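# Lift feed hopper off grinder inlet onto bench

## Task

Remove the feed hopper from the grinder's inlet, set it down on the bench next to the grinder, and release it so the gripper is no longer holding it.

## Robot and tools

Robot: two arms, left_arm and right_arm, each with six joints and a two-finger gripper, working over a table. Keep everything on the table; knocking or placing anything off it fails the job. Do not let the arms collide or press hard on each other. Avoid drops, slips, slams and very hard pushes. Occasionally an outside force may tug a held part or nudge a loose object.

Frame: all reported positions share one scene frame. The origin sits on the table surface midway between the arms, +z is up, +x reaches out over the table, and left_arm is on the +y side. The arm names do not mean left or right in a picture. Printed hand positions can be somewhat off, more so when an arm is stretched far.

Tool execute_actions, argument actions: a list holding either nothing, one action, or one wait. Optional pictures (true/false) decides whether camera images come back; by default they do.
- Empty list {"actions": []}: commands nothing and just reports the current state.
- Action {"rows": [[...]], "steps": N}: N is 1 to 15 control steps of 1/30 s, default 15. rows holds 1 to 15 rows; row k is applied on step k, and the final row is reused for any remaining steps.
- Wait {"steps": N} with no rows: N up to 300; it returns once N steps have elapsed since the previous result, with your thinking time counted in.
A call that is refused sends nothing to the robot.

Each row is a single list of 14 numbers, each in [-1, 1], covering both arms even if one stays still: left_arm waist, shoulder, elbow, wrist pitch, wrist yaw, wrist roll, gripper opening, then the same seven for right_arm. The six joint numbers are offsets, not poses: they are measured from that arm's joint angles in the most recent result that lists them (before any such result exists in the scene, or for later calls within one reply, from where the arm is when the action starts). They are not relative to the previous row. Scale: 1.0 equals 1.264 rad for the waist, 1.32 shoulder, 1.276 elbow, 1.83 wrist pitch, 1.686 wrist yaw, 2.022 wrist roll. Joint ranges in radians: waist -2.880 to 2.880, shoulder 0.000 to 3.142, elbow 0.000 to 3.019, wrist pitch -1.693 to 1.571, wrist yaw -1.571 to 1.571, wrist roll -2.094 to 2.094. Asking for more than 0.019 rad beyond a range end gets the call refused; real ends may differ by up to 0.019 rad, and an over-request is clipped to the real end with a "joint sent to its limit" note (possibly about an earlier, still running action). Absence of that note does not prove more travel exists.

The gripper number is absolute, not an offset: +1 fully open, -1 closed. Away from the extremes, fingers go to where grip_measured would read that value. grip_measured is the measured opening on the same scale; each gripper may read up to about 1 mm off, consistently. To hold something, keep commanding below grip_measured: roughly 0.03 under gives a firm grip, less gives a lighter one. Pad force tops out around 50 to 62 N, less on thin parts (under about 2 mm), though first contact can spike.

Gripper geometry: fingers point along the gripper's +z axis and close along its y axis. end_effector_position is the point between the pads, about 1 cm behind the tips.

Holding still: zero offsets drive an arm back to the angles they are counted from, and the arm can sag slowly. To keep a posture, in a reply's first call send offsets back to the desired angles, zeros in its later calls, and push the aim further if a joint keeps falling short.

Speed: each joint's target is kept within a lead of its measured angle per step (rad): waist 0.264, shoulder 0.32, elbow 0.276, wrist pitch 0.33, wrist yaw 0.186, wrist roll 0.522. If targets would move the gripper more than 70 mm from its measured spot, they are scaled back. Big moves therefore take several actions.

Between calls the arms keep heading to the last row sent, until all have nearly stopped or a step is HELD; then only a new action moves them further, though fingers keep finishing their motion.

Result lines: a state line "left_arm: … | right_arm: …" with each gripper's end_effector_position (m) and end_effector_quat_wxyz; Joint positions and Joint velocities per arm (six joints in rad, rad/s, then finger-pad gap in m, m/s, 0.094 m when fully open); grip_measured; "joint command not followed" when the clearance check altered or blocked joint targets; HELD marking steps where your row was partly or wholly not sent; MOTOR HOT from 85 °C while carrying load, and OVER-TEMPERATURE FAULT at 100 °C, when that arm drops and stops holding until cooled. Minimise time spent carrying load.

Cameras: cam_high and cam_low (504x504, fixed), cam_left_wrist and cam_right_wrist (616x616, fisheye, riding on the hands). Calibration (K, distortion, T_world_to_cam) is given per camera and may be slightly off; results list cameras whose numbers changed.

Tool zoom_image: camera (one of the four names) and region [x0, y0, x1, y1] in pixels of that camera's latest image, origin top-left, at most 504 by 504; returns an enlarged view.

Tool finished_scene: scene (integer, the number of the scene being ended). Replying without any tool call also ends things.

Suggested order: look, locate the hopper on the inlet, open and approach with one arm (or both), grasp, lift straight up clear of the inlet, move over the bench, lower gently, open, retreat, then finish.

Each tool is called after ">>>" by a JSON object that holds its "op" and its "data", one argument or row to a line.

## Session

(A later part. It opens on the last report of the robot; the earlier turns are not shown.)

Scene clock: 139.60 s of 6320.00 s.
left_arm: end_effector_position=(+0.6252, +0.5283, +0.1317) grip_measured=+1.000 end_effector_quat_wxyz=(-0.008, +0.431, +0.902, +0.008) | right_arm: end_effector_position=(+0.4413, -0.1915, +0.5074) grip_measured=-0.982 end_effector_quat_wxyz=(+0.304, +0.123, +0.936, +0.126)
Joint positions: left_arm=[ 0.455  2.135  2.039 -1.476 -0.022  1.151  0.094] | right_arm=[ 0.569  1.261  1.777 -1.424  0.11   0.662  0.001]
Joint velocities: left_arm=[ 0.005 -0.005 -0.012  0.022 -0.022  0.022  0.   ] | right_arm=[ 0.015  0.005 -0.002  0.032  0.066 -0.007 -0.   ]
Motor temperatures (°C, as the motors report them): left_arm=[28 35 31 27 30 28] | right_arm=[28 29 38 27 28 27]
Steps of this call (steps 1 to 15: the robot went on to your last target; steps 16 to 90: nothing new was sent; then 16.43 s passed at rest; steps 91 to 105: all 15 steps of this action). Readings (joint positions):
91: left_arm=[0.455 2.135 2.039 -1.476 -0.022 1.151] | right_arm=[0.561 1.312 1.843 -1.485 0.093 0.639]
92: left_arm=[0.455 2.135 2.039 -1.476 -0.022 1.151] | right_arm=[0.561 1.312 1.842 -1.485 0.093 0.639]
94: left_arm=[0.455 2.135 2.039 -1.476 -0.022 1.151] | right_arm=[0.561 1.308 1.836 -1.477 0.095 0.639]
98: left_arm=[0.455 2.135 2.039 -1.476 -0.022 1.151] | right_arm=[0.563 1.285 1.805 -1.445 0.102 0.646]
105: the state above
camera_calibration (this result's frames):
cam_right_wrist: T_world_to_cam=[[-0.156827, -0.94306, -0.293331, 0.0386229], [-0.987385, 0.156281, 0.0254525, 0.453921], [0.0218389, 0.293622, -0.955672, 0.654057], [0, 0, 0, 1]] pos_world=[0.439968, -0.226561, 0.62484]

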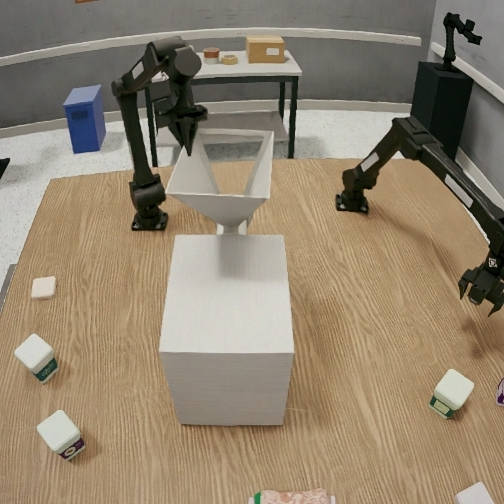

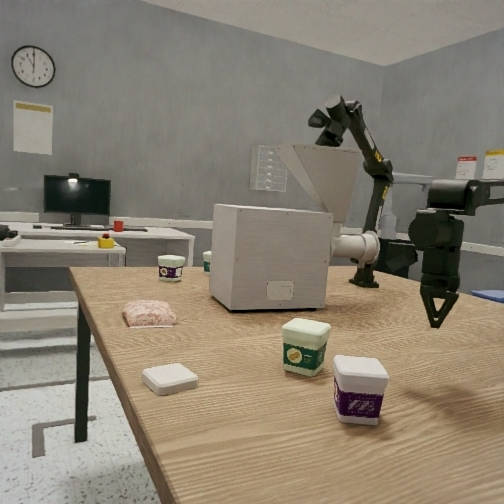

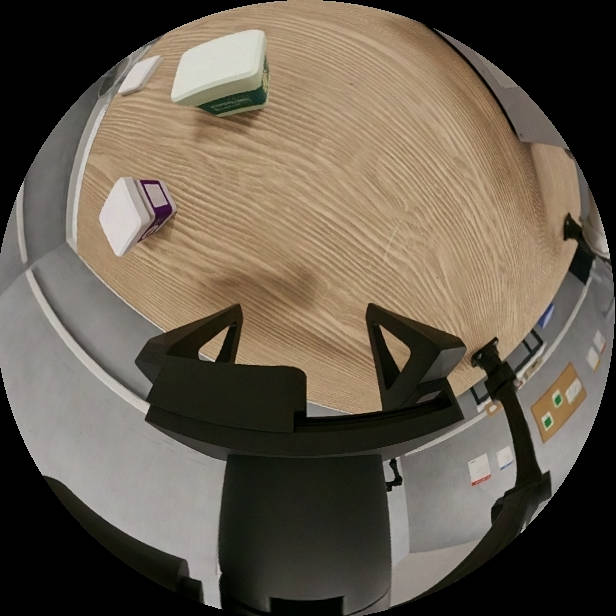

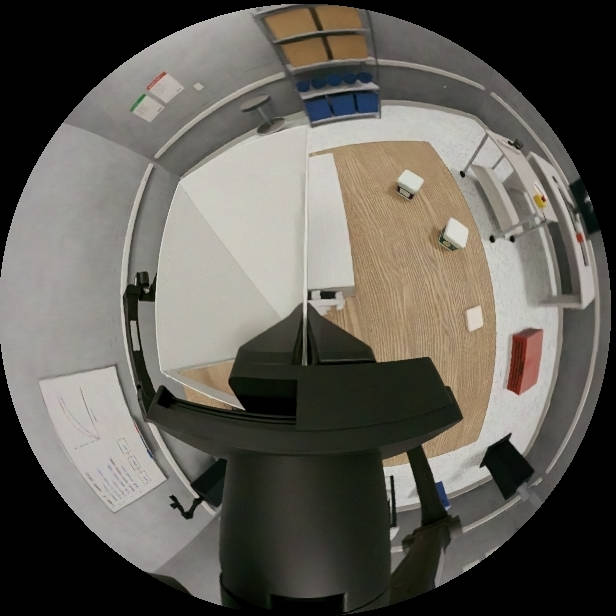

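>>> {"op": "execute_actions", "data": {
  "actions": []
}}

Scene clock: 142.97 s of 6320.00 s.
left_arm: end_effector_position=(+0.6252, +0.5283, +0.1317) grip_measured=+1.000 end_effector_quat_wxyz=(-0.008, +0.431, +0.902, +0.008) | right_arm: end_effector_position=(+0.4415, -0.1915, +0.5075) grip_measured=-0.982 end_effector_quat_wxyz=(+0.304, +0.123, +0.936, +0.126)
Joint positions: left_arm=[ 0.455  2.135  2.039 -1.476 -0.022  1.151  0.094] | right_arm=[ 0.569  1.261  1.777 -1.423  0.11   0.663  0.001]
Joint velocities: left_arm=[-0.015 -0.005 -0.022 -0.012  0.022  0.022  0.   ] | right_arm=[-0.005 -0.005  0.022 -0.002 -0.007  0.037  0.   ]
Motor temperatures (°C, as the motors report them): left_arm=[28 35 31 27 30 28] | right_arm=[28 29 37 27 28 27]
Steps of this call (steps 1 to 15: the robot went on to your last target; steps 16 to 90: nothing new was sent; then 0.37 s passed at rest). Readings (joint positions):
1: left_arm=[0.455 2.135 2.039 -1.476 -0.022 1.151] | right_arm=[0.569 1.261 1.777 -1.423 0.110 0.662]
2: left_arm=[0.455 2.135 2.039 -1.476 -0.022 1.151] | right_arm=[0.569 1.261 1.777 -1.423 0.110 0.663]
4: left_arm=[0.455 2.135 2.039 -1.476 -0.022 1.151] | right_arm=[0.569 1.261 1.777 -1.423 0.110 0.663]
8: left_arm=[0.455 2.135 2.039 -1.476 -0.022 1.151] | right_arm=[0.569 1.261 1.777 -1.423 0.110 0.663]
90: the state above
All arms were judged still, so your last target was given up. Only a new action makes them travel on or press farther. Fingers that are still opening or closing keep moving.
camera_calibration (this result's frames):
cam_right_wrist: T_world_to_cam=[[-0.156924, -0.942851, -0.293952, 0.0391348], [-0.987354, 0.156562, 0.0249183, 0.454351], [0.0225275, 0.294145, -0.955495, 0.653852], [0, 0, 0, 1]] pos_world=[0.440017, -0.226563, 0.624935]

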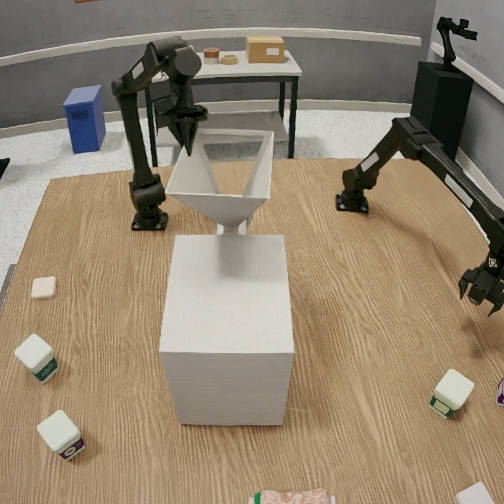

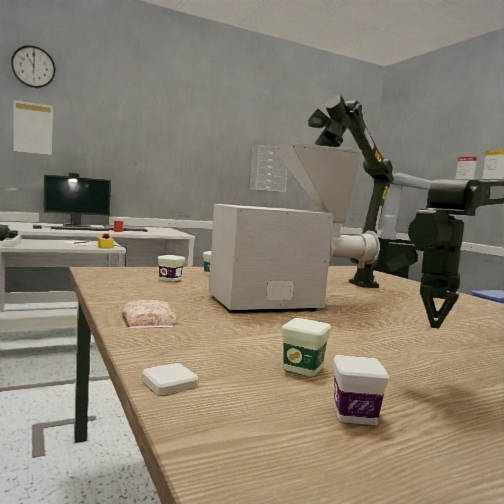

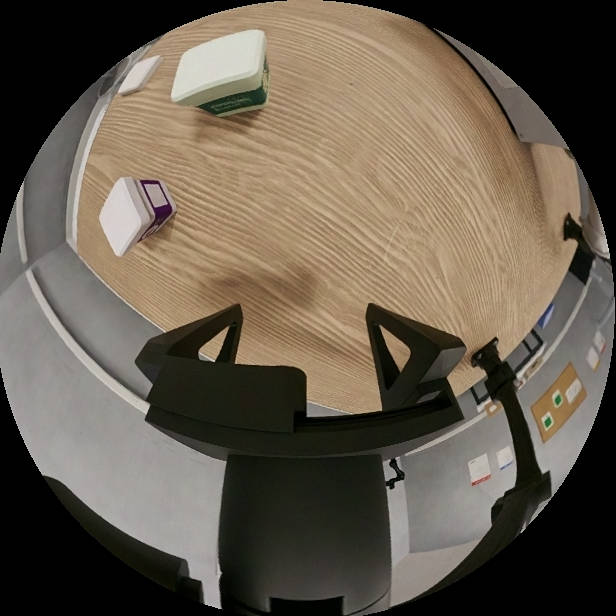

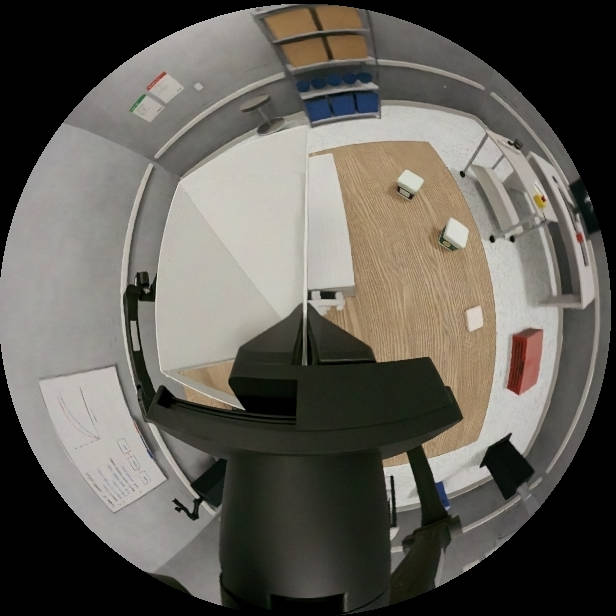

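>>> {"op": "execute_actions", "data": {
  "actions": [
    {"rows": [[0,0,0,0,0,0,1,0.008,-0.014,0.0,0.011,-0.001,0.001,-1],[0,0,0,0,0,0,1,0.008,-0.014,0.011,0.011,-0.002,0.002,-1],[0,0,0,0,0,0,1,0.007,-0.015,0.022,0.010,-0.003,0.003,-1],[0,0,0,0,0,0,1,0.007,-0.015,0.033,0.010,-0.004,0.004,-1],[0,0,0,0,0,0,1,0.006,-0.015,0.044,0.009,-0.005,0.005,-1],[0,0,0,0,0,0,1,0.006,-0.015,0.055,0.008,-0.006,0.006,-1],[0,0,0,0,0,0,1,0.005,-0.015,0.066,0.008,-0.007,0.007,-1],[0,0,0,0,0,0,1,0.005,-0.015,0.077,0.007,-0.008,0.008,-1],[0,0,0,0,0,0,1,0.004,-0.015,0.088,0.006,-0.009,0.009,-1],[0,0,0,0,0,0,1,0.004,-0.015,0.1,0.006,-0.009,0.01,-1]], "steps": 15}
  ]
}}

Scene clock: 144.53 s of 6320.00 s.
left_arm: end_effector_position=(+0.6252, +0.5283, +0.1317) grip_measured=+1.000 end_effector_quat_wxyz=(-0.008, +0.431, +0.902, +0.008) | right_arm: end_effector_position=(+0.4414, -0.1901, +0.5095) grip_measured=-0.982 end_effector_quat_wxyz=(+0.304, +0.124, +0.936, +0.131)
Joint positions: left_arm=[ 0.455  2.135  2.039 -1.476 -0.022  1.151  0.094] | right_arm=[ 0.569  1.262  1.783 -1.423  0.102  0.667  0.001]
Joint velocities: left_arm=[-0.015 -0.015 -0.017  0.002 -0.022 -0.022  0.   ] | right_arm=[-0.005 -0.024 -0.007  0.007 -0.066 -0.051  0.001]
Motor temperatures (°C, as the motors report them): left_arm=[28 35 31 27 30 28] | right_arm=[28 29 37 27 28 27]
Steps of this call (steps 1 to 32: nothing new was sent; steps 33 to 47: all 15 steps of this action). Readings (joint positions):
33: left_arm=[0.455 2.135 2.039 -1.476 -0.022 1.151] | right_arm=[0.569 1.261 1.777 -1.423 0.109 0.664]
34: left_arm=[0.455 2.135 2.039 -1.476 -0.022 1.151] | right_arm=[0.569 1.261 1.777 -1.423 0.109 0.664]
36: left_arm=[0.455 2.135 2.039 -1.476 -0.022 1.151] | right_arm=[0.569 1.261 1.777 -1.423 0.108 0.666]
40: left_arm=[0.455 2.135 2.039 -1.476 -0.022 1.151] | right_arm=[0.569 1.261 1.779 -1.423 0.105 0.667]
47: the state above
camera_calibration (this result's frames):
cam_right_wrist: T_world_to_cam=[[-0.155414, -0.940167, -0.303205, 0.04559], [-0.98759, 0.154902, 0.0258952, 0.453304], [0.0226212, 0.303467, -0.952573, 0.655568], [0, 0, 0, 1]] pos_world=[0.439935, -0.226299, 0.626561]

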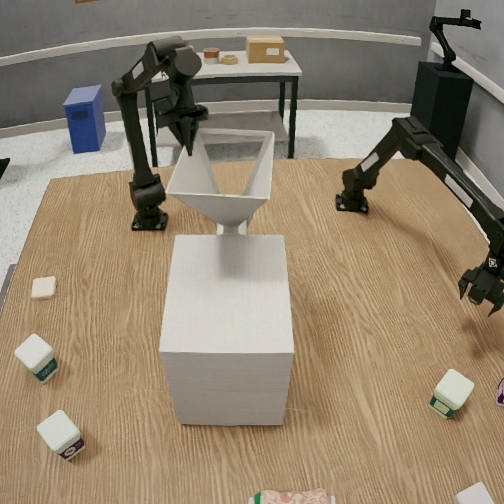

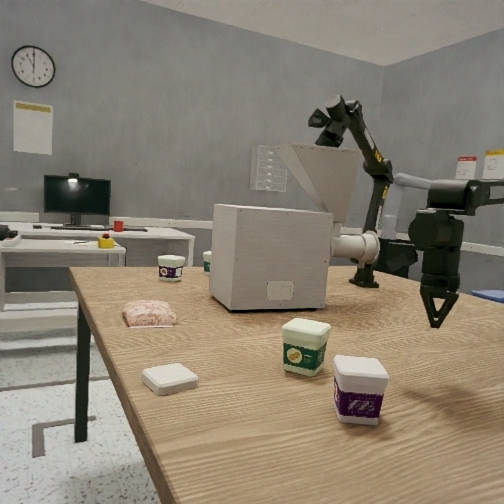

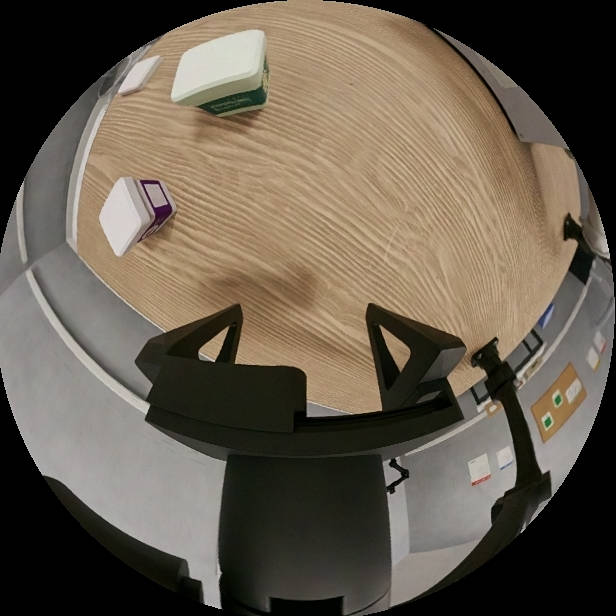

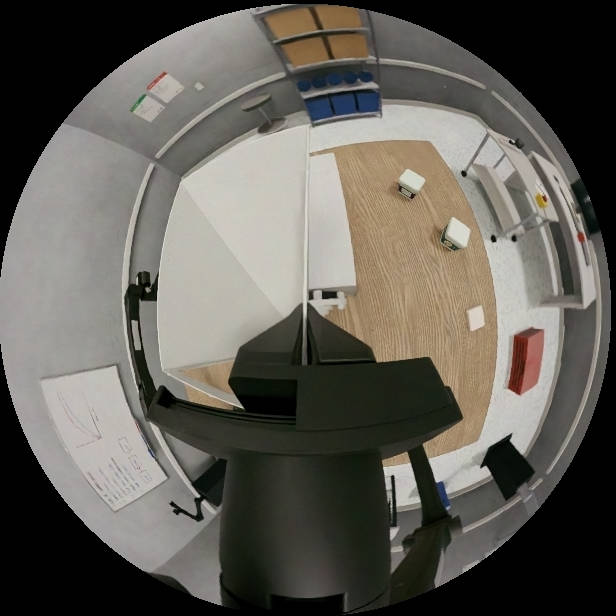

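>>> {"op": "execute_actions", "data": {
  "actions": [],
  "pictures": false
}}

Scene clock: 147.07 s of 6320.00 s.
left_arm: end_effector_position=(+0.6252, +0.5283, +0.1317) grip_measured=+1.000 end_effector_quat_wxyz=(-0.008, +0.431, +0.902, +0.008) | right_arm: end_effector_position=(+0.4414, -0.1901, +0.5095) grip_measured=-0.982 end_effector_quat_wxyz=(+0.304, +0.124, +0.936, +0.131)
Joint positions: left_arm=[ 0.455  2.135  2.039 -1.476 -0.022  1.151  0.094] | right_arm=[ 0.569  1.262  1.783 -1.423  0.102  0.667  0.001]
Joint velocities: left_arm=[ 0.005 -0.005  0.002  0.002 -0.051 -0.095  0.   ] | right_arm=[ 0.005  0.005 -0.002  0.002 -0.007 -0.022  0.001]
Motor temperatures (°C, as the motors report them): left_arm=[28 35 31 27 30 28] | right_arm=[28 29 39 27 28 27]
Steps of this call (steps 1 to 15: the robot went on to your last target; steps 16 to 76: nothing new was sent). Readings (joint positions):
1: left_arm=[0.455 2.135 2.039 -1.476 -0.022 1.151] | right_arm=[0.569 1.262 1.783 -1.423 0.102 0.667]
2: left_arm=[0.455 2.135 2.039 -1.476 -0.022 1.151] | right_arm=[0.569 1.262 1.783 -1.423 0.102 0.667]
4: left_arm=[0.455 2.135 2.039 -1.476 -0.022 1.151] | right_arm=[0.569 1.262 1.783 -1.423 0.102 0.667]
8: left_arm=[0.455 2.135 2.039 -1.476 -0.022 1.151] | right_arm=[0.569 1.262 1.783 -1.423 0.102 0.667]
76: the state above
All arms were judged still, so your last target was given up. Only a new action makes them travel on or press farther. Fingers that are still opening or closing keep moving.

>>> {"op": "zoom_image", "data": {
  "camera": "cam_low",
  "region": [300, 180, 400, 280]
}}

>>> {"op": "zoom_image", "data": {
  "camera": "cam_right_wrist",
  "region": [270, 260, 380, 340]
}}

Region (300, 180, 400, 280) of cam_low's 504x504 image, scaled by 5.040, with more detail than that image has.

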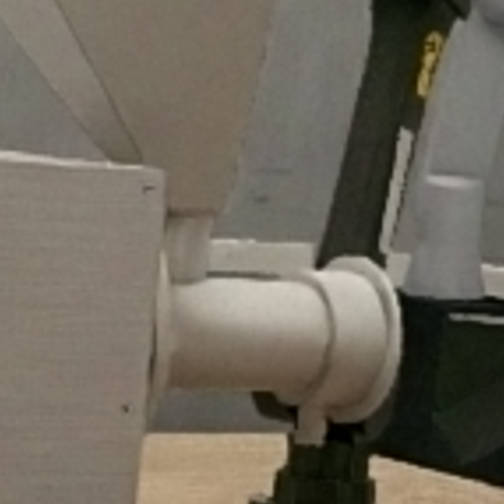

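Region (270, 260, 380, 340) of cam_right_wrist's 616x616 image, scaled by 4.582, with more detail than that image has; it fills the top 367 rows of this view, and the rest is white.

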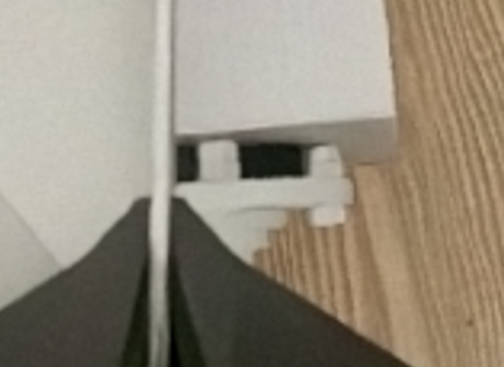

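>>> {"op": "execute_actions", "data": {
  "actions": [
    {"rows": [[0,0,0,0,0,0,1,0.002,-0.016,0.07,0.006,-0.005,0.008,-1],[0,0,0,0,0,0,1,0.0,-0.016,0.045,0.008,-0.005,0.008,-1],[0,0,0,0,0,0,1,-0.003,-0.017,0.02,0.011,-0.006,0.008,-1],[0,0,0,0,0,0,1,-0.006,-0.019,0.0,0.014,-0.008,0.009,-1],[0,0,0,0,0,0,1,-0.009,-0.022,-0.004,0.018,-0.010,0.010,-1],[0,0,0,0,0,0,1,-0.012,-0.025,-0.008,0.021,-0.012,0.011,-1],[0,0,0,0,0,0,1,-0.015,-0.028,-0.012,0.025,-0.015,0.012,-1],[0,0,0,0,0,0,1,-0.018,-0.031,-0.016,0.028,-0.017,0.012,-1],[0,0,0,0,0,0,1,-0.021,-0.034,-0.020,0.032,-0.019,0.013,-1],[0,0,0,0,0,0,1,-0.024,-0.037,-0.023,0.035,-0.021,0.014,-1],[0,0,0,0,0,0,1,-0.027,-0.040,-0.027,0.039,-0.023,0.015,-1],[0,0,0,0,0,0,1,-0.029,-0.043,-0.030,0.042,-0.025,0.015,-1]], "steps": 15}
  ],
  "pictures": false
}}

>>> {"op": "execute_actions", "data": {
  "actions": [
    {"steps": 12}
  ]
}}

Scene clock: 154.40 s of 6320.00 s.
left_arm: end_effector_position=(+0.6252, +0.5283, +0.1317) grip_measured=+1.000 end_effector_quat_wxyz=(-0.008, +0.431, +0.902, +0.008) | right_arm: end_effector_position=(+0.4408, -0.1991, +0.5058) grip_measured=-0.982 end_effector_quat_wxyz=(+0.303, +0.136, +0.932, +0.145)
Joint positions: left_arm=[ 0.455  2.135  2.039 -1.476 -0.022  1.151  0.094] | right_arm=[ 0.539  1.238  1.746 -1.396  0.069  0.675  0.001]
Joint velocities: left_arm=[ 0.005 -0.005  0.012 -0.002 -0.022 -0.051  0.   ] | right_arm=[-0.015 -0.054 -0.051  0.012  0.007  0.007  0.001]
Motor temperatures (°C, as the motors report them): left_arm=[28 35 31 27 30 28] | right_arm=[28 29 43 27 27 27]
Steps of this call (steps 1 to 90: nothing new was sent; then 3.83 s passed at rest; steps 91 to 105: all 15 steps of this action). Readings (joint positions):
91: left_arm=[0.455 2.135 2.039 -1.476 -0.022 1.151] | right_arm=[0.569 1.262 1.783 -1.423 0.102 0.667]
92: left_arm=[0.455 2.135 2.039 -1.476 -0.022 1.151] | right_arm=[0.569 1.262 1.783 -1.423 0.102 0.667]
94: left_arm=[0.455 2.135 2.039 -1.476 -0.022 1.151] | right_arm=[0.569 1.262 1.782 -1.423 0.101 0.667]
98: left_arm=[0.455 2.135 2.039 -1.476 -0.022 1.151] | right_arm=[0.561 1.261 1.776 -1.416 0.092 0.667]
105: the state above

Scene clock: 154.80 s of 6320.00 s.
left_arm: end_effector_position=(+0.6252, +0.5283, +0.1317) grip_measured=+1.000 end_effector_quat_wxyz=(-0.008, +0.431, +0.902, +0.008) | right_arm: end_effector_position=(+0.4410, -0.1990, +0.5057) grip_measured=-0.982 end_effector_quat_wxyz=(+0.304, +0.136, +0.932, +0.145)
Joint positions: left_arm=[ 0.455  2.135  2.039 -1.476 -0.022  1.151  0.094] | right_arm=[ 0.539  1.238  1.745 -1.394  0.069  0.675  0.001]
Joint velocities: left_arm=[-0.005 -0.005 -0.002 -0.017 -0.066 -0.037  0.   ] | right_arm=[-0.005 -0.015 -0.002  0.017  0.007 -0.037  0.001]
Motor temperatures (°C, as the motors report them): left_arm=[28 35 31 27 30 28] | right_arm=[28 29 43 27 27 27]
Steps of this call (steps 1 to 12: the robot went on to your last target). Readings (joint positions):
1: left_arm=[0.455 2.135 2.039 -1.476 -0.022 1.151] | right_arm=[0.539 1.238 1.745 -1.395 0.069 0.675]
2: left_arm=[0.455 2.135 2.039 -1.476 -0.022 1.151] | right_arm=[0.539 1.238 1.745 -1.394 0.069 0.675]
4: left_arm=[0.455 2.135 2.039 -1.476 -0.022 1.151] | right_arm=[0.539 1.238 1.745 -1.394 0.069 0.675]
8: left_arm=[0.455 2.135 2.039 -1.476 -0.022 1.151] | right_arm=[0.539 1.238 1.745 -1.394 0.069 0.675]
12: the state above
camera_calibration (this result's frames):
cam_right_wrist: T_world_to_cam=[[-0.169177, -0.926433, -0.336304, 0.061558], [-0.98513, 0.169326, 0.0291172, 0.454564], [0.0299698, 0.336229, -0.941303, 0.65231], [0, 0, 0, 1]] pos_world=[0.438669, -0.239265, 0.621488]

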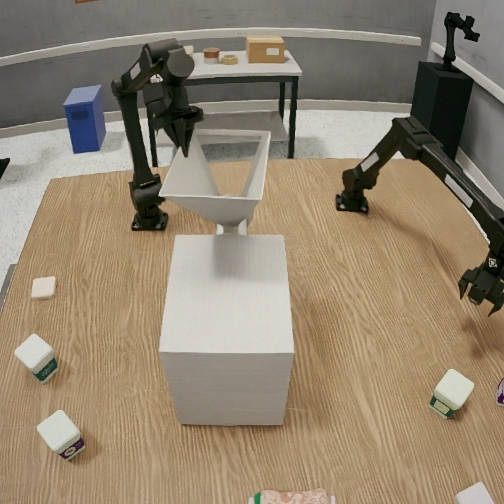

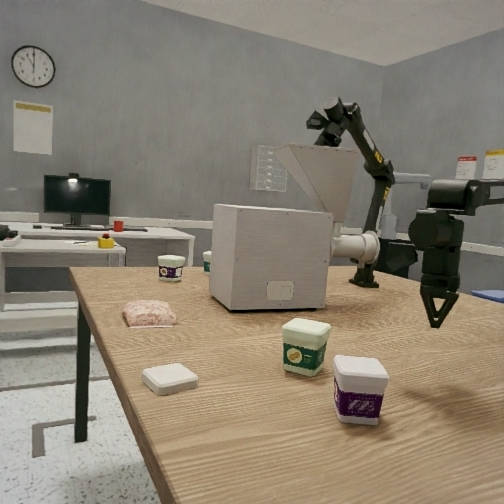

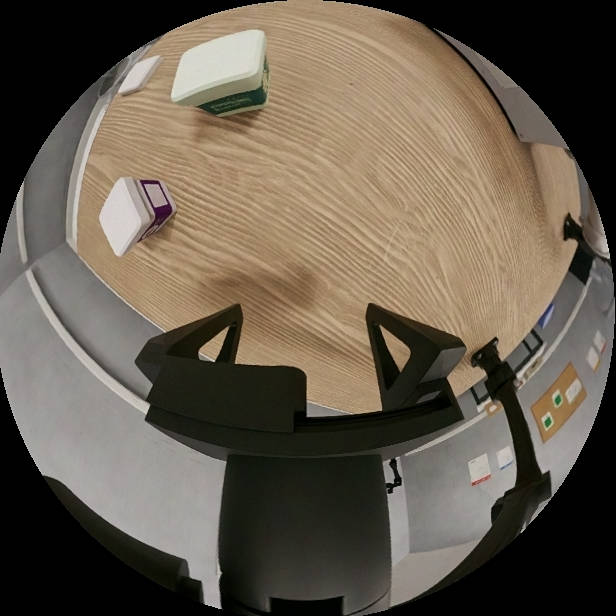

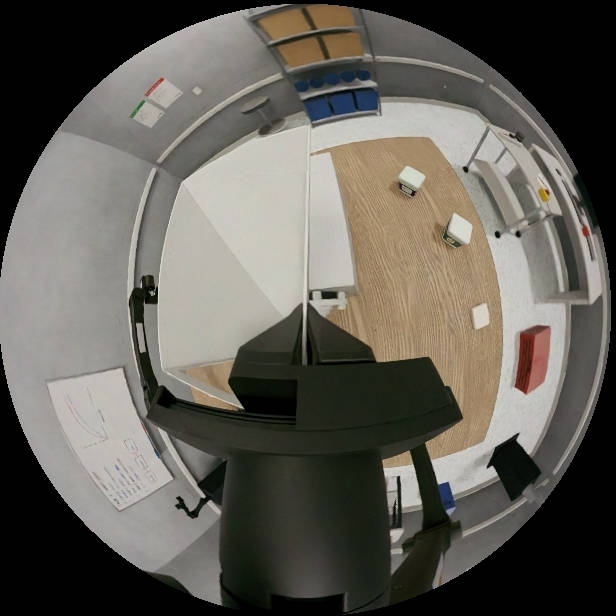

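>>> {"op": "execute_actions", "data": {
  "actions": [
    {"rows": [[0,0,0,0,0,0,1,-0.007,-0.027,0.010,0.027,-0.006,0.012,-1],[0,0,0,0,0,0,1,-0.008,-0.029,0.020,0.028,-0.008,0.014,-1],[0,0,0,0,0,0,1,-0.010,-0.031,0.030,0.030,-0.010,0.016,-1],[0,0,0,0,0,0,1,-0.011,-0.034,0.039,0.032,-0.012,0.018,-1],[0,0,0,0,0,0,1,-0.013,-0.037,0.048,0.034,-0.014,0.020,-1],[0,0,0,0,0,0,1,-0.014,-0.040,0.057,0.036,-0.016,0.022,-1],[0,0,0,0,0,0,1,-0.016,-0.043,0.065,0.037,-0.017,0.024,-1],[0,0,0,0,0,0,1,-0.017,-0.045,0.073,0.038,-0.018,0.025,-1],[0,0,0,0,0,0,1,-0.017,-0.043,0.080,0.035,-0.018,0.025,-1],[0,0,0,0,0,0,1,-0.017,-0.040,0.087,0.031,-0.018,0.025,-1],[0,0,0,0,0,0,1,-0.017,-0.038,0.094,0.028,-0.018,0.025,-1],[0,0,0,0,0,0,1,-0.017,-0.035,0.101,0.025,-0.018,0.025,-1],[0,0,0,0,0,0,1,-0.017,-0.033,0.108,0.021,-0.018,0.025,-1],[0,0,0,0,0,0,1,-0.017,-0.030,0.116,0.018,-0.018,0.025,-1]], "steps": 15}
  ],
  "pictures": false
}}

>>> {"op": "execute_actions", "data": {
  "actions": [
    {"steps": 10}
  ]
}}

Scene clock: 156.93 s of 6320.00 s.
left_arm: end_effector_position=(+0.6252, +0.5283, +0.1317) grip_measured=+1.000 end_effector_quat_wxyz=(-0.008, +0.431, +0.902, +0.008) | right_arm: end_effector_position=(+0.4409, -0.1994, +0.5068) grip_measured=-0.982 end_effector_quat_wxyz=(+0.303, +0.137, +0.931, +0.151)
Joint positions: left_arm=[ 0.455  2.135  2.039 -1.476 -0.022  1.151  0.094] | right_arm=[ 0.532  1.236  1.745 -1.392  0.055  0.675  0.001]
Joint velocities: left_arm=[-0.005  0.005 -0.032 -0.002 -0.007  0.007  0.   ] | right_arm=[ 0.015  0.005 -0.017  0.007  0.007  0.051  0.   ]
Motor temperatures (°C, as the motors report them): left_arm=[28 35 31 27 30 28] | right_arm=[28 29 43 27 27 27]
Steps of this call (steps 1 to 15: the robot went on to your last target; steps 16 to 49: nothing new was sent; steps 50 to 64: all 15 steps of this action). Readings (joint positions):
50: left_arm=[0.455 2.135 2.039 -1.476 -0.022 1.151] | right_arm=[0.539 1.238 1.745 -1.394 0.069 0.675]
51: left_arm=[0.455 2.135 2.039 -1.476 -0.022 1.151] | right_arm=[0.538 1.237 1.745 -1.394 0.069 0.675]
53: left_arm=[0.455 2.135 2.039 -1.476 -0.022 1.151] | right_arm=[0.537 1.237 1.745 -1.393 0.065 0.675]
57: left_arm=[0.455 2.135 2.039 -1.476 -0.022 1.151] | right_arm=[0.533 1.236 1.745 -1.392 0.056 0.675]
64: the state above

Scene clock: 157.27 s of 6320.00 s.
left_arm: end_effector_position=(+0.6252, +0.5283, +0.1317) grip_measured=+1.000 end_effector_quat_wxyz=(-0.008, +0.431, +0.902, +0.008) | right_arm: end_effector_position=(+0.4409, -0.1994, +0.5068) grip_measured=-0.982 end_effector_quat_wxyz=(+0.303, +0.137, +0.931, +0.151)
Joint positions: left_arm=[ 0.455  2.135  2.039 -1.476 -0.022  1.151  0.094] | right_arm=[ 0.532  1.236  1.745 -1.392  0.055  0.675  0.001]
Joint velocities: left_arm=[-0.005 -0.015  0.002 -0.012 -0.051  0.037  0.   ] | right_arm=[-0.015 -0.005  0.012  0.012 -0.081 -0.022  0.   ]
Motor temperatures (°C, as the motors report them): left_arm=[28 35 31 27 30 28] | right_arm=[28 29 43 27 27 27]
Steps of this call (steps 1 to 10: the robot went on to your last target). Readings (joint positions):
1: left_arm=[0.455 2.135 2.039 -1.476 -0.022 1.151] | right_arm=[0.532 1.236 1.745 -1.392 0.055 0.675]
2: left_arm=[0.455 2.135 2.039 -1.476 -0.022 1.151] | right_arm=[0.532 1.236 1.745 -1.392 0.055 0.675]
4: left_arm=[0.455 2.135 2.039 -1.476 -0.022 1.151] | right_arm=[0.532 1.236 1.745 -1.392 0.055 0.675]
8: left_arm=[0.455 2.135 2.039 -1.476 -0.022 1.151] | right_arm=[0.532 1.236 1.745 -1.392 0.055 0.675]
10: the state above
camera_calibration (this result's frames):
cam_right_wrist: T_world_to_cam=[[-0.167011, -0.922786, -0.347236, 0.0668332], [-0.98554, 0.166458, 0.0316518, 0.452826], [0.0285925, 0.347501, -0.937243, 0.654242], [0, 0, 0, 1]] pos_world=[0.438734, -0.241054, 0.622058]

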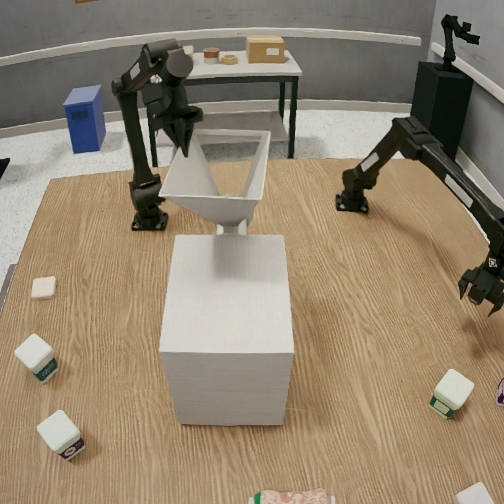

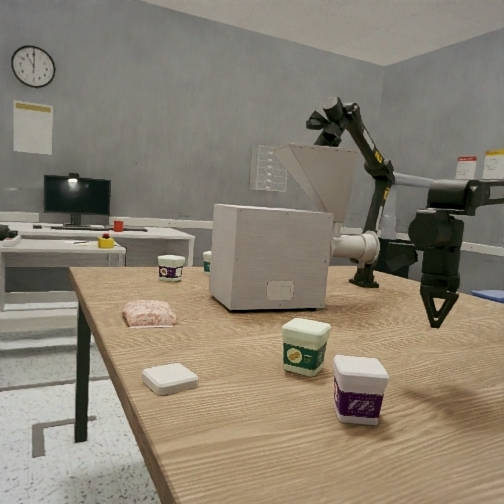

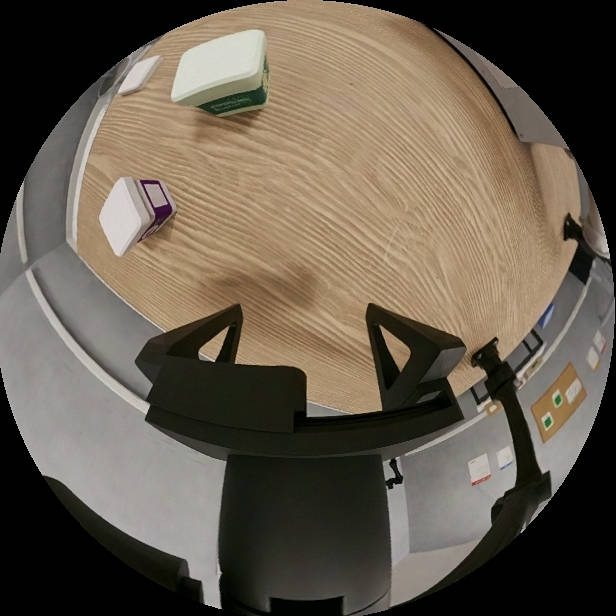

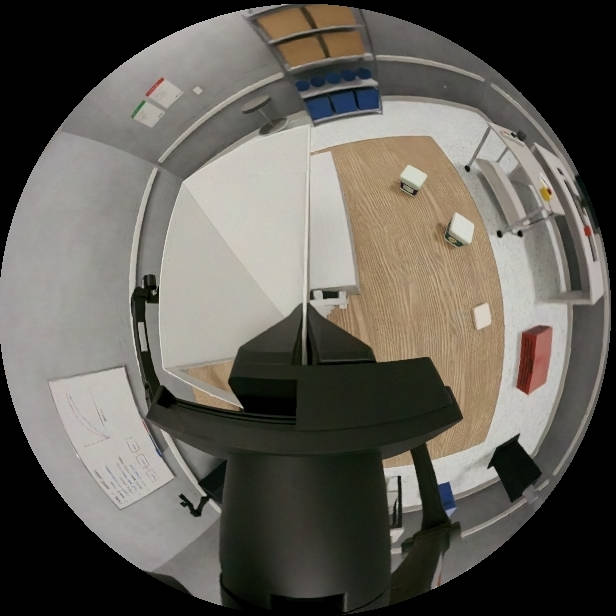

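>>> {"op": "execute_actions", "data": {
  "actions": [
    {"rows": [[-0.01,-0.015,0.008,0,-0.002,-0.03,1,-0.01,-0.025,0.09,0.015,-0.008,0.02,-1],[-0.03,-0.04,0.02,0,-0.004,-0.08,1,-0.008,-0.022,0.07,0.014,-0.007,0.017,-1],[-0.06,-0.075,0.037,-0.001,-0.008,-0.15,1,-0.006,-0.019,0.05,0.013,-0.006,0.014,-1],[-0.10,-0.115,0.056,-0.001,-0.013,-0.23,1,-0.005,-0.016,0.035,0.012,-0.005,0.012,-1],[-0.14,-0.16,0.078,-0.002,-0.018,-0.32,1,-0.004,-0.013,0.025,0.011,-0.004,0.01,-1],[-0.18,-0.205,0.10,-0.002,-0.023,-0.41,1,-0.004,-0.01,0.02,0.01,-0.004,0.008,-1],[-0.22,-0.25,0.122,-0.003,-0.028,-0.50,1,-0.004,-0.01,0.02,0.01,-0.004,0.008,-1],[-0.26,-0.295,0.144,-0.003,-0.033,-0.59,1,-0.004,-0.01,0.02,0.01,-0.004,0.008,-1],[-0.30,-0.335,0.164,-0.004,-0.038,-0.67,1,-0.004,-0.01,0.02,0.01,-0.004,0.008,-1],[-0.34,-0.37,0.181,-0.004,-0.042,-0.74,1,-0.004,-0.01,0.02,0.01,-0.004,0.008,-1],[-0.38,-0.40,0.195,-0.005,-0.045,-0.80,1,-0.004,-0.01,0.02,0.01,-0.004,0.008,-1],[-0.42,-0.42,0.205,-0.005,-0.047,-0.84,1,-0.004,-0.01,0.02,0.01,-0.004,0.008,-1],[-0.479,-0.428,0.209,-0.005,-0.048,-0.874,1,-0.004,-0.01,0.02,0.01,-0.004,0.008,-1]], "steps": 15}
  ],
  "pictures": false
}}

>>> {"op": "execute_actions", "data": {
  "actions": [
    {"steps": 25}
  ],
  "pictures": false
}}

Scene clock: 174.60 s of 6320.00 s.
left_arm: end_effector_position=(+0.6403, +0.4420, +0.1857) grip_measured=+1.000 end_effector_quat_wxyz=(+0.021, +0.345, +0.937, +0.049) | right_arm: end_effector_position=(+0.4413, -0.1993, +0.5063) grip_measured=-0.982 end_effector_quat_wxyz=(+0.302, +0.137, +0.931, +0.150)
Joint positions: left_arm=[ 0.31   2.051  2.039 -1.476 -0.067  0.824  0.094] | right_arm=[ 0.532  1.237  1.745 -1.392  0.056  0.675  0.001]
Joint velocities: left_arm=[-0.464 -0.259 -0.027 -0.012 -0.066 -0.608  0.   ] | right_arm=[-0.024 -0.005  0.002 -0.017 -0.051 -0.007 -0.001]
Motor temperatures (°C, as the motors report them): left_arm=[28 35 31 27 30 28] | right_arm=[28 29 49 27 27 27]
Steps of this call (steps 1 to 15: the robot went on to your last target; steps 16 to 90: nothing new was sent; then 13.83 s passed at rest; steps 91 to 105: all 15 steps of this action). Readings (joint positions):
91: left_arm=[0.455 2.135 2.039 -1.476 -0.023 1.144] | right_arm=[0.532 1.236 1.745 -1.392 0.055 0.675]
92: left_arm=[0.453 2.134 2.039 -1.476 -0.025 1.121] | right_arm=[0.532 1.236 1.745 -1.392 0.055 0.675]
94: left_arm=[0.445 2.130 2.039 -1.476 -0.033 1.051] | right_arm=[0.532 1.236 1.745 -1.392 0.055 0.675]
98: left_arm=[0.408 2.108 2.039 -1.476 -0.044 0.951] | right_arm=[0.532 1.237 1.745 -1.392 0.056 0.675]
105: the state above

Scene clock: 175.43 s of 6320.00 s.
left_arm: end_effector_position=(+0.5992, +0.2138, +0.3342) grip_measured=+1.000 end_effector_quat_wxyz=(+0.156, +0.287, +0.944, +0.051) | right_arm: end_effector_position=(+0.4413, -0.1993, +0.5063) grip_measured=-0.982 end_effector_quat_wxyz=(+0.302, +0.137, +0.931, +0.150)
Joint positions: left_arm=[-0.055  1.814  2.039 -1.476 -0.086  0.356  0.094] | right_arm=[ 0.532  1.237  1.745 -1.392  0.056  0.675  0.001]
Joint velocities: left_arm=[-0.269 -0.337 -0.042 -0.002 -0.051 -0.711  0.   ] | right_arm=[-0.015 -0.015  0.002  0.002  0.007  0.022  0.001]
Motor temperatures (°C, as the motors report them): left_arm=[28 35 31 27 30 28] | right_arm=[28 29 48 27 27 27]
Steps of this call (steps 1 to 25: the robot went on to your last target). Readings (joint positions):
1: left_arm=[0.295 2.043 2.039 -1.476 -0.070 0.806] | right_arm=[0.532 1.237 1.745 -1.392 0.056 0.675]
2: left_arm=[0.279 2.034 2.039 -1.476 -0.072 0.789] | right_arm=[0.532 1.237 1.745 -1.392 0.056 0.675]
4: left_arm=[0.248 2.016 2.039 -1.476 -0.075 0.753] | right_arm=[0.532 1.237 1.745 -1.392 0.056 0.675]
8: left_arm=[0.185 1.981 2.039 -1.476 -0.080 0.683] | right_arm=[0.532 1.237 1.745 -1.392 0.056 0.675]
25: the state above

>>> {"op": "execute_actions", "data": {
  "actions": [
    {"steps": 35}
  ]
}}

Scene clock: 176.60 s of 6320.00 s.
left_arm: end_effector_position=(+0.5186, +0.1869, +0.5776) grip_measured=+1.000 end_effector_quat_wxyz=(+0.361, -0.136, +0.914, -0.128) | right_arm: end_effector_position=(+0.4413, -0.1993, +0.5063) grip_measured=-0.982 end_effector_quat_wxyz=(+0.302, +0.137, +0.931, +0.150)
Joint positions: left_arm=[-0.142  1.571  2.258 -1.477 -0.101 -0.589  0.094] | right_arm=[ 0.532  1.237  1.745 -1.392  0.056  0.675  0.001]
Joint velocities: left_arm=[-0.005 -0.024  0.007 -0.007  0.007 -0.154  0.   ] | right_arm=[-0.024 -0.015 -0.007 -0.017 -0.007  0.007 -0.   ]
Motor temperatures (°C, as the motors report them): left_arm=[28 35 31 27 30 28] | right_arm=[28 29 48 27 27 27]
Steps of this call (steps 1 to 35: the robot went on to your last target). Readings (joint positions):
1: left_arm=[-0.063 1.803 2.039 -1.476 -0.086 0.332] | right_arm=[0.532 1.237 1.745 -1.392 0.056 0.675]
2: left_arm=[-0.071 1.792 2.039 -1.476 -0.086 0.308] | right_arm=[0.532 1.237 1.745 -1.392 0.056 0.675]
4: left_arm=[-0.085 1.771 2.041 -1.476 -0.088 0.257] | right_arm=[0.532 1.237 1.745 -1.392 0.056 0.675]
8: left_arm=[-0.104 1.734 2.054 -1.476 -0.089 0.143] | right_arm=[0.532 1.237 1.745 -1.392 0.056 0.675]
35: the state above
camera_calibration (this result's frames):
cam_left_wrist: T_world_to_cam=[[0.157435, -0.929426, 0.333738, -0.0980397], [-0.975194, -0.199569, -0.0957512, 0.600423], [0.155598, -0.310384, -0.93779, 0.636834], [0, 0, 0, 1]] pos_world=[0.501874, 0.226368, 0.687427]
cam_right_wrist: T_world_to_cam=[[-0.167261, -0.923125, -0.346214, 0.0663588], [-0.985522, 0.166437, 0.0323421, 0.452875], [0.0277672, 0.346611, -0.937598, 0.654101], [0, 0, 0, 1]] pos_world=[0.439255, -0.240836, 0.621611]

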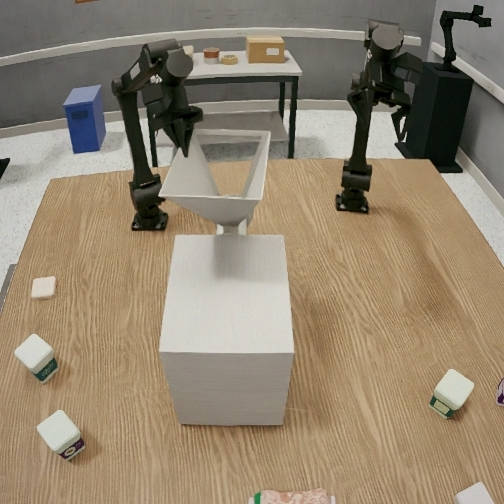

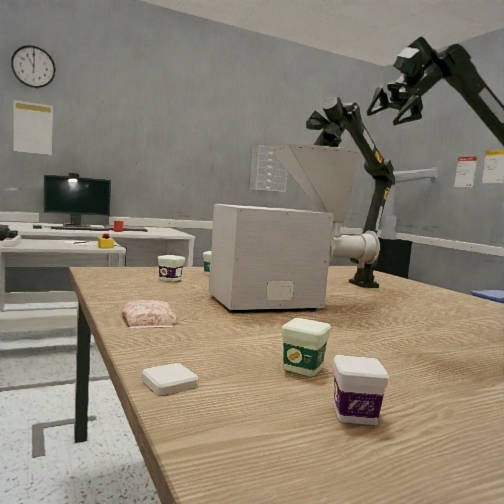

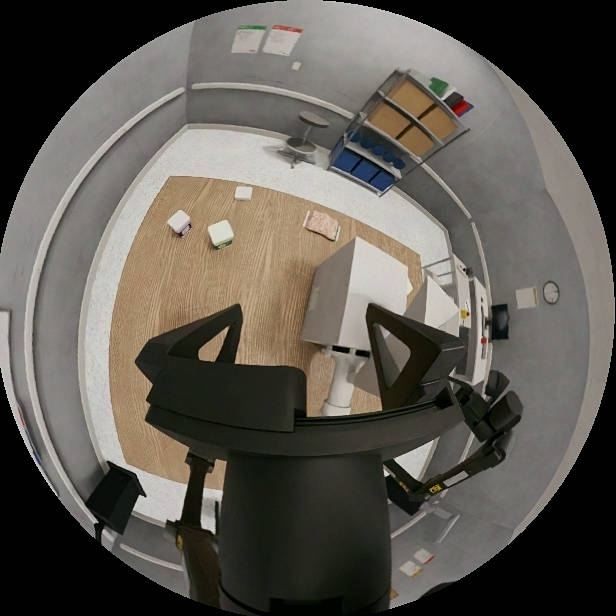

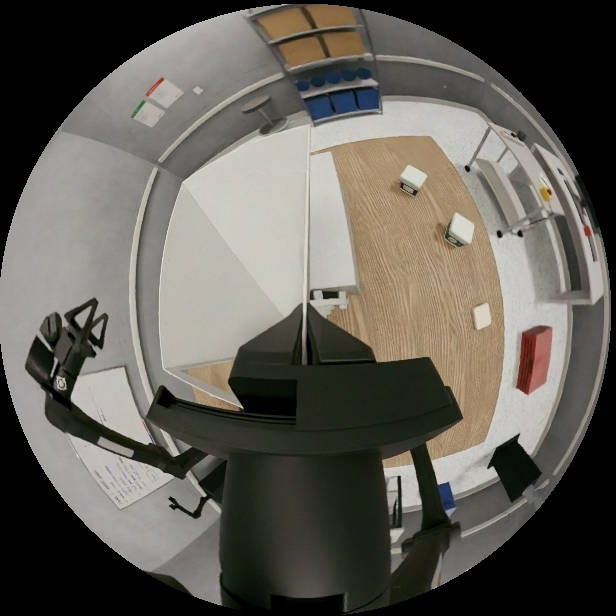

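>>> {"op": "execute_actions", "data": {
  "actions": [
    {"rows": [[-0.015,0,0.03,-0.002,0,-0.003,0.9,0,0,0,0,0,0,-1],[-0.04,0,0.03,-0.004,0,-0.006,0.8,0,0,0,0,0,0,-1],[-0.07,0,0.03,-0.007,0,-0.009,0.7,0,0,0,0,0,0,-1],[-0.10,0,0.03,-0.010,0,-0.012,0.6,0,0,0,0,0,0,-1],[-0.13,0,0.03,-0.013,0,-0.013,0.5,0,0,0,0,0,0,-1],[-0.16,0,0.03,-0.016,0,-0.013,0.4,0,0,0,0,0,0,-1],[-0.19,0,0.03,-0.019,0,-0.013,0.4,0,0,0,0,0,0,-1],[-0.22,0,0.03,-0.021,0,-0.013,0.4,0,0,0,0,0,0,-1],[-0.25,0,0.03,-0.023,0,-0.013,0.4,0,0,0,0,0,0,-1],[-0.275,0,0.03,-0.024,0,-0.013,0.4,0,0,0,0,0,0,-1],[-0.295,0,0.03,-0.024,0,-0.013,0.4,0,0,0,0,0,0,-1],[-0.303,0,0.03,-0.024,0,-0.013,0.4,0,0,0,0,0,0,-1]], "steps": 15}
  ],
  "pictures": false
}}

>>> {"op": "execute_actions", "data": {
  "actions": [
    {"steps": 18}
  ]
}}

Scene clock: 178.83 s of 6320.00 s.
left_arm: end_effector_position=(+0.3994, -0.0109, +0.5715) grip_measured=+0.402 end_effector_quat_wxyz=(+0.311, +0.051, +0.929, -0.194) | right_arm: end_effector_position=(+0.4416, -0.1995, +0.5055) grip_measured=-0.982 end_effector_quat_wxyz=(+0.302, +0.136, +0.932, +0.149)
Joint positions: left_arm=[-0.56   1.571  2.258 -1.514 -0.096 -0.606  0.066] | right_arm=[ 0.532  1.238  1.744 -1.392  0.057  0.672  0.001]
Joint velocities: left_arm=[-0.337 -0.005 -0.012 -0.002 -0.022 -0.095  0.001] | right_arm=[-0.015  0.005  0.002  0.002 -0.022 -0.066 -0.001]
Motor temperatures (°C, as the motors report them): left_arm=[28 35 32 27 30 28] | right_arm=[28 29 47 27 27 27]
Steps of this call (steps 1 to 30: the robot went on to your last target; steps 31 to 52: nothing new was sent; steps 53 to 67: all 15 steps of this action). Readings (joint positions):
53: left_arm=[-0.142 1.571 2.258 -1.479 -0.101 -0.605] | right_arm=[0.532 1.238 1.744 -1.392 0.057 0.674]
54: left_arm=[-0.145 1.571 2.258 -1.479 -0.101 -0.605] | right_arm=[0.532 1.238 1.744 -1.392 0.057 0.673]
56: left_arm=[-0.168 1.571 2.258 -1.482 -0.103 -0.606] | right_arm=[0.532 1.238 1.744 -1.392 0.057 0.672]
60: left_arm=[-0.301 1.571 2.258 -1.498 -0.103 -0.606] | right_arm=[0.532 1.238 1.744 -1.392 0.057 0.672]
67: the state above

Scene clock: 179.43 s of 6320.00 s.
left_arm: end_effector_position=(+0.4114, +0.0035, +0.5712) grip_measured=+0.402 end_effector_quat_wxyz=(+0.314, +0.036, +0.930, -0.187) | right_arm: end_effector_position=(+0.4416, -0.1995, +0.5055) grip_measured=-0.982 end_effector_quat_wxyz=(+0.302, +0.136, +0.932, +0.149)
Joint positions: left_arm=[-0.527  1.571  2.258 -1.515 -0.099 -0.606  0.066] | right_arm=[ 0.532  1.238  1.744 -1.392  0.057  0.672  0.001]
Joint velocities: left_arm=[-0.015 -0.015 -0.032 -0.012  0.081 -0.066 -0.001] | right_arm=[-0.024  0.005 -0.022  0.012  0.022  0.081 -0.001]
Motor temperatures (°C, as the motors report them): left_arm=[28 35 32 27 30 28] | right_arm=[28 29 46 27 27 27]
Steps of this call (steps 1 to 18: the robot went on to your last target). Readings (joint positions):
1: left_arm=[-0.567 1.571 2.258 -1.514 -0.096 -0.606] | right_arm=[0.532 1.238 1.744 -1.392 0.057 0.672]
2: left_arm=[-0.566 1.571 2.258 -1.514 -0.096 -0.606] | right_arm=[0.532 1.238 1.744 -1.392 0.057 0.672]
4: left_arm=[-0.554 1.571 2.258 -1.515 -0.096 -0.606] | right_arm=[0.532 1.238 1.744 -1.392 0.057 0.672]
8: left_arm=[-0.530 1.571 2.258 -1.515 -0.099 -0.606] | right_arm=[0.532 1.238 1.744 -1.392 0.057 0.672]
18: the state above
camera_calibration (this result's frames):
cam_left_wrist: T_world_to_cam=[[-0.181682, -0.927204, 0.327543, -0.106424], [-0.983355, 0.172095, -0.0582855, 0.439229], [-0.00232598, -0.33268, -0.943037, 0.658636], [0, 0, 0, 1]] pos_world=[0.414114, 0.0448489, 0.681577]
cam_right_wrist: T_world_to_cam=[[-0.166816, -0.9246, -0.342473, 0.0635064], [-0.985631, 0.16572, 0.0326856, 0.452915], [0.0265335, 0.343005, -0.938959, 0.653939], [0, 0, 0, 1]] pos_world=[0.43965, -0.240643, 0.620968]

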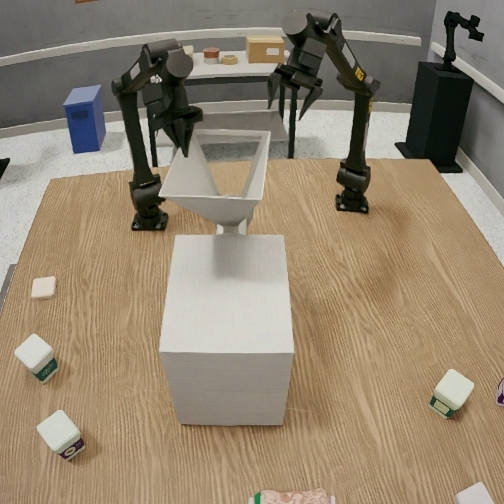

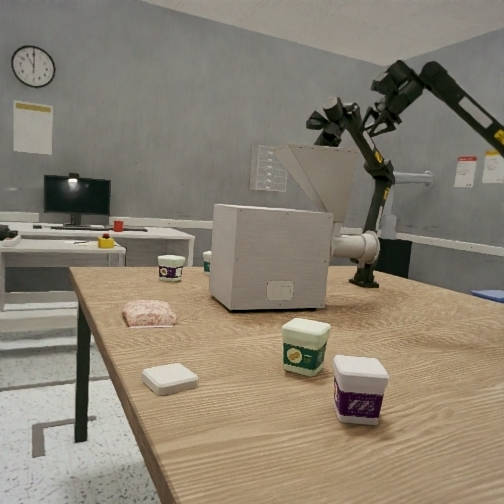

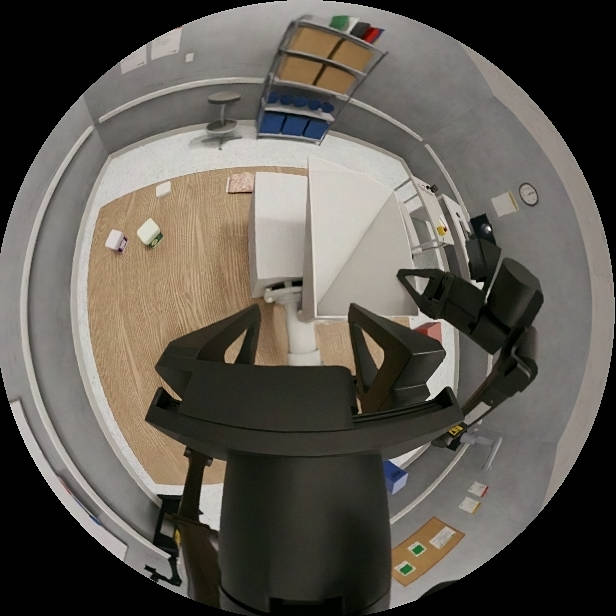

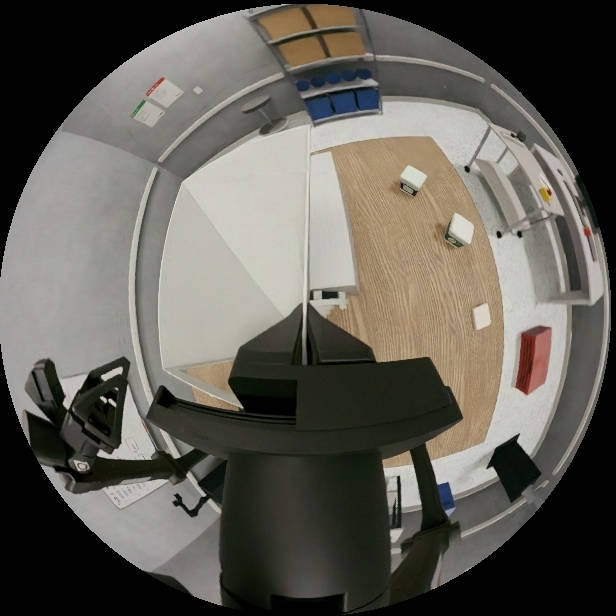

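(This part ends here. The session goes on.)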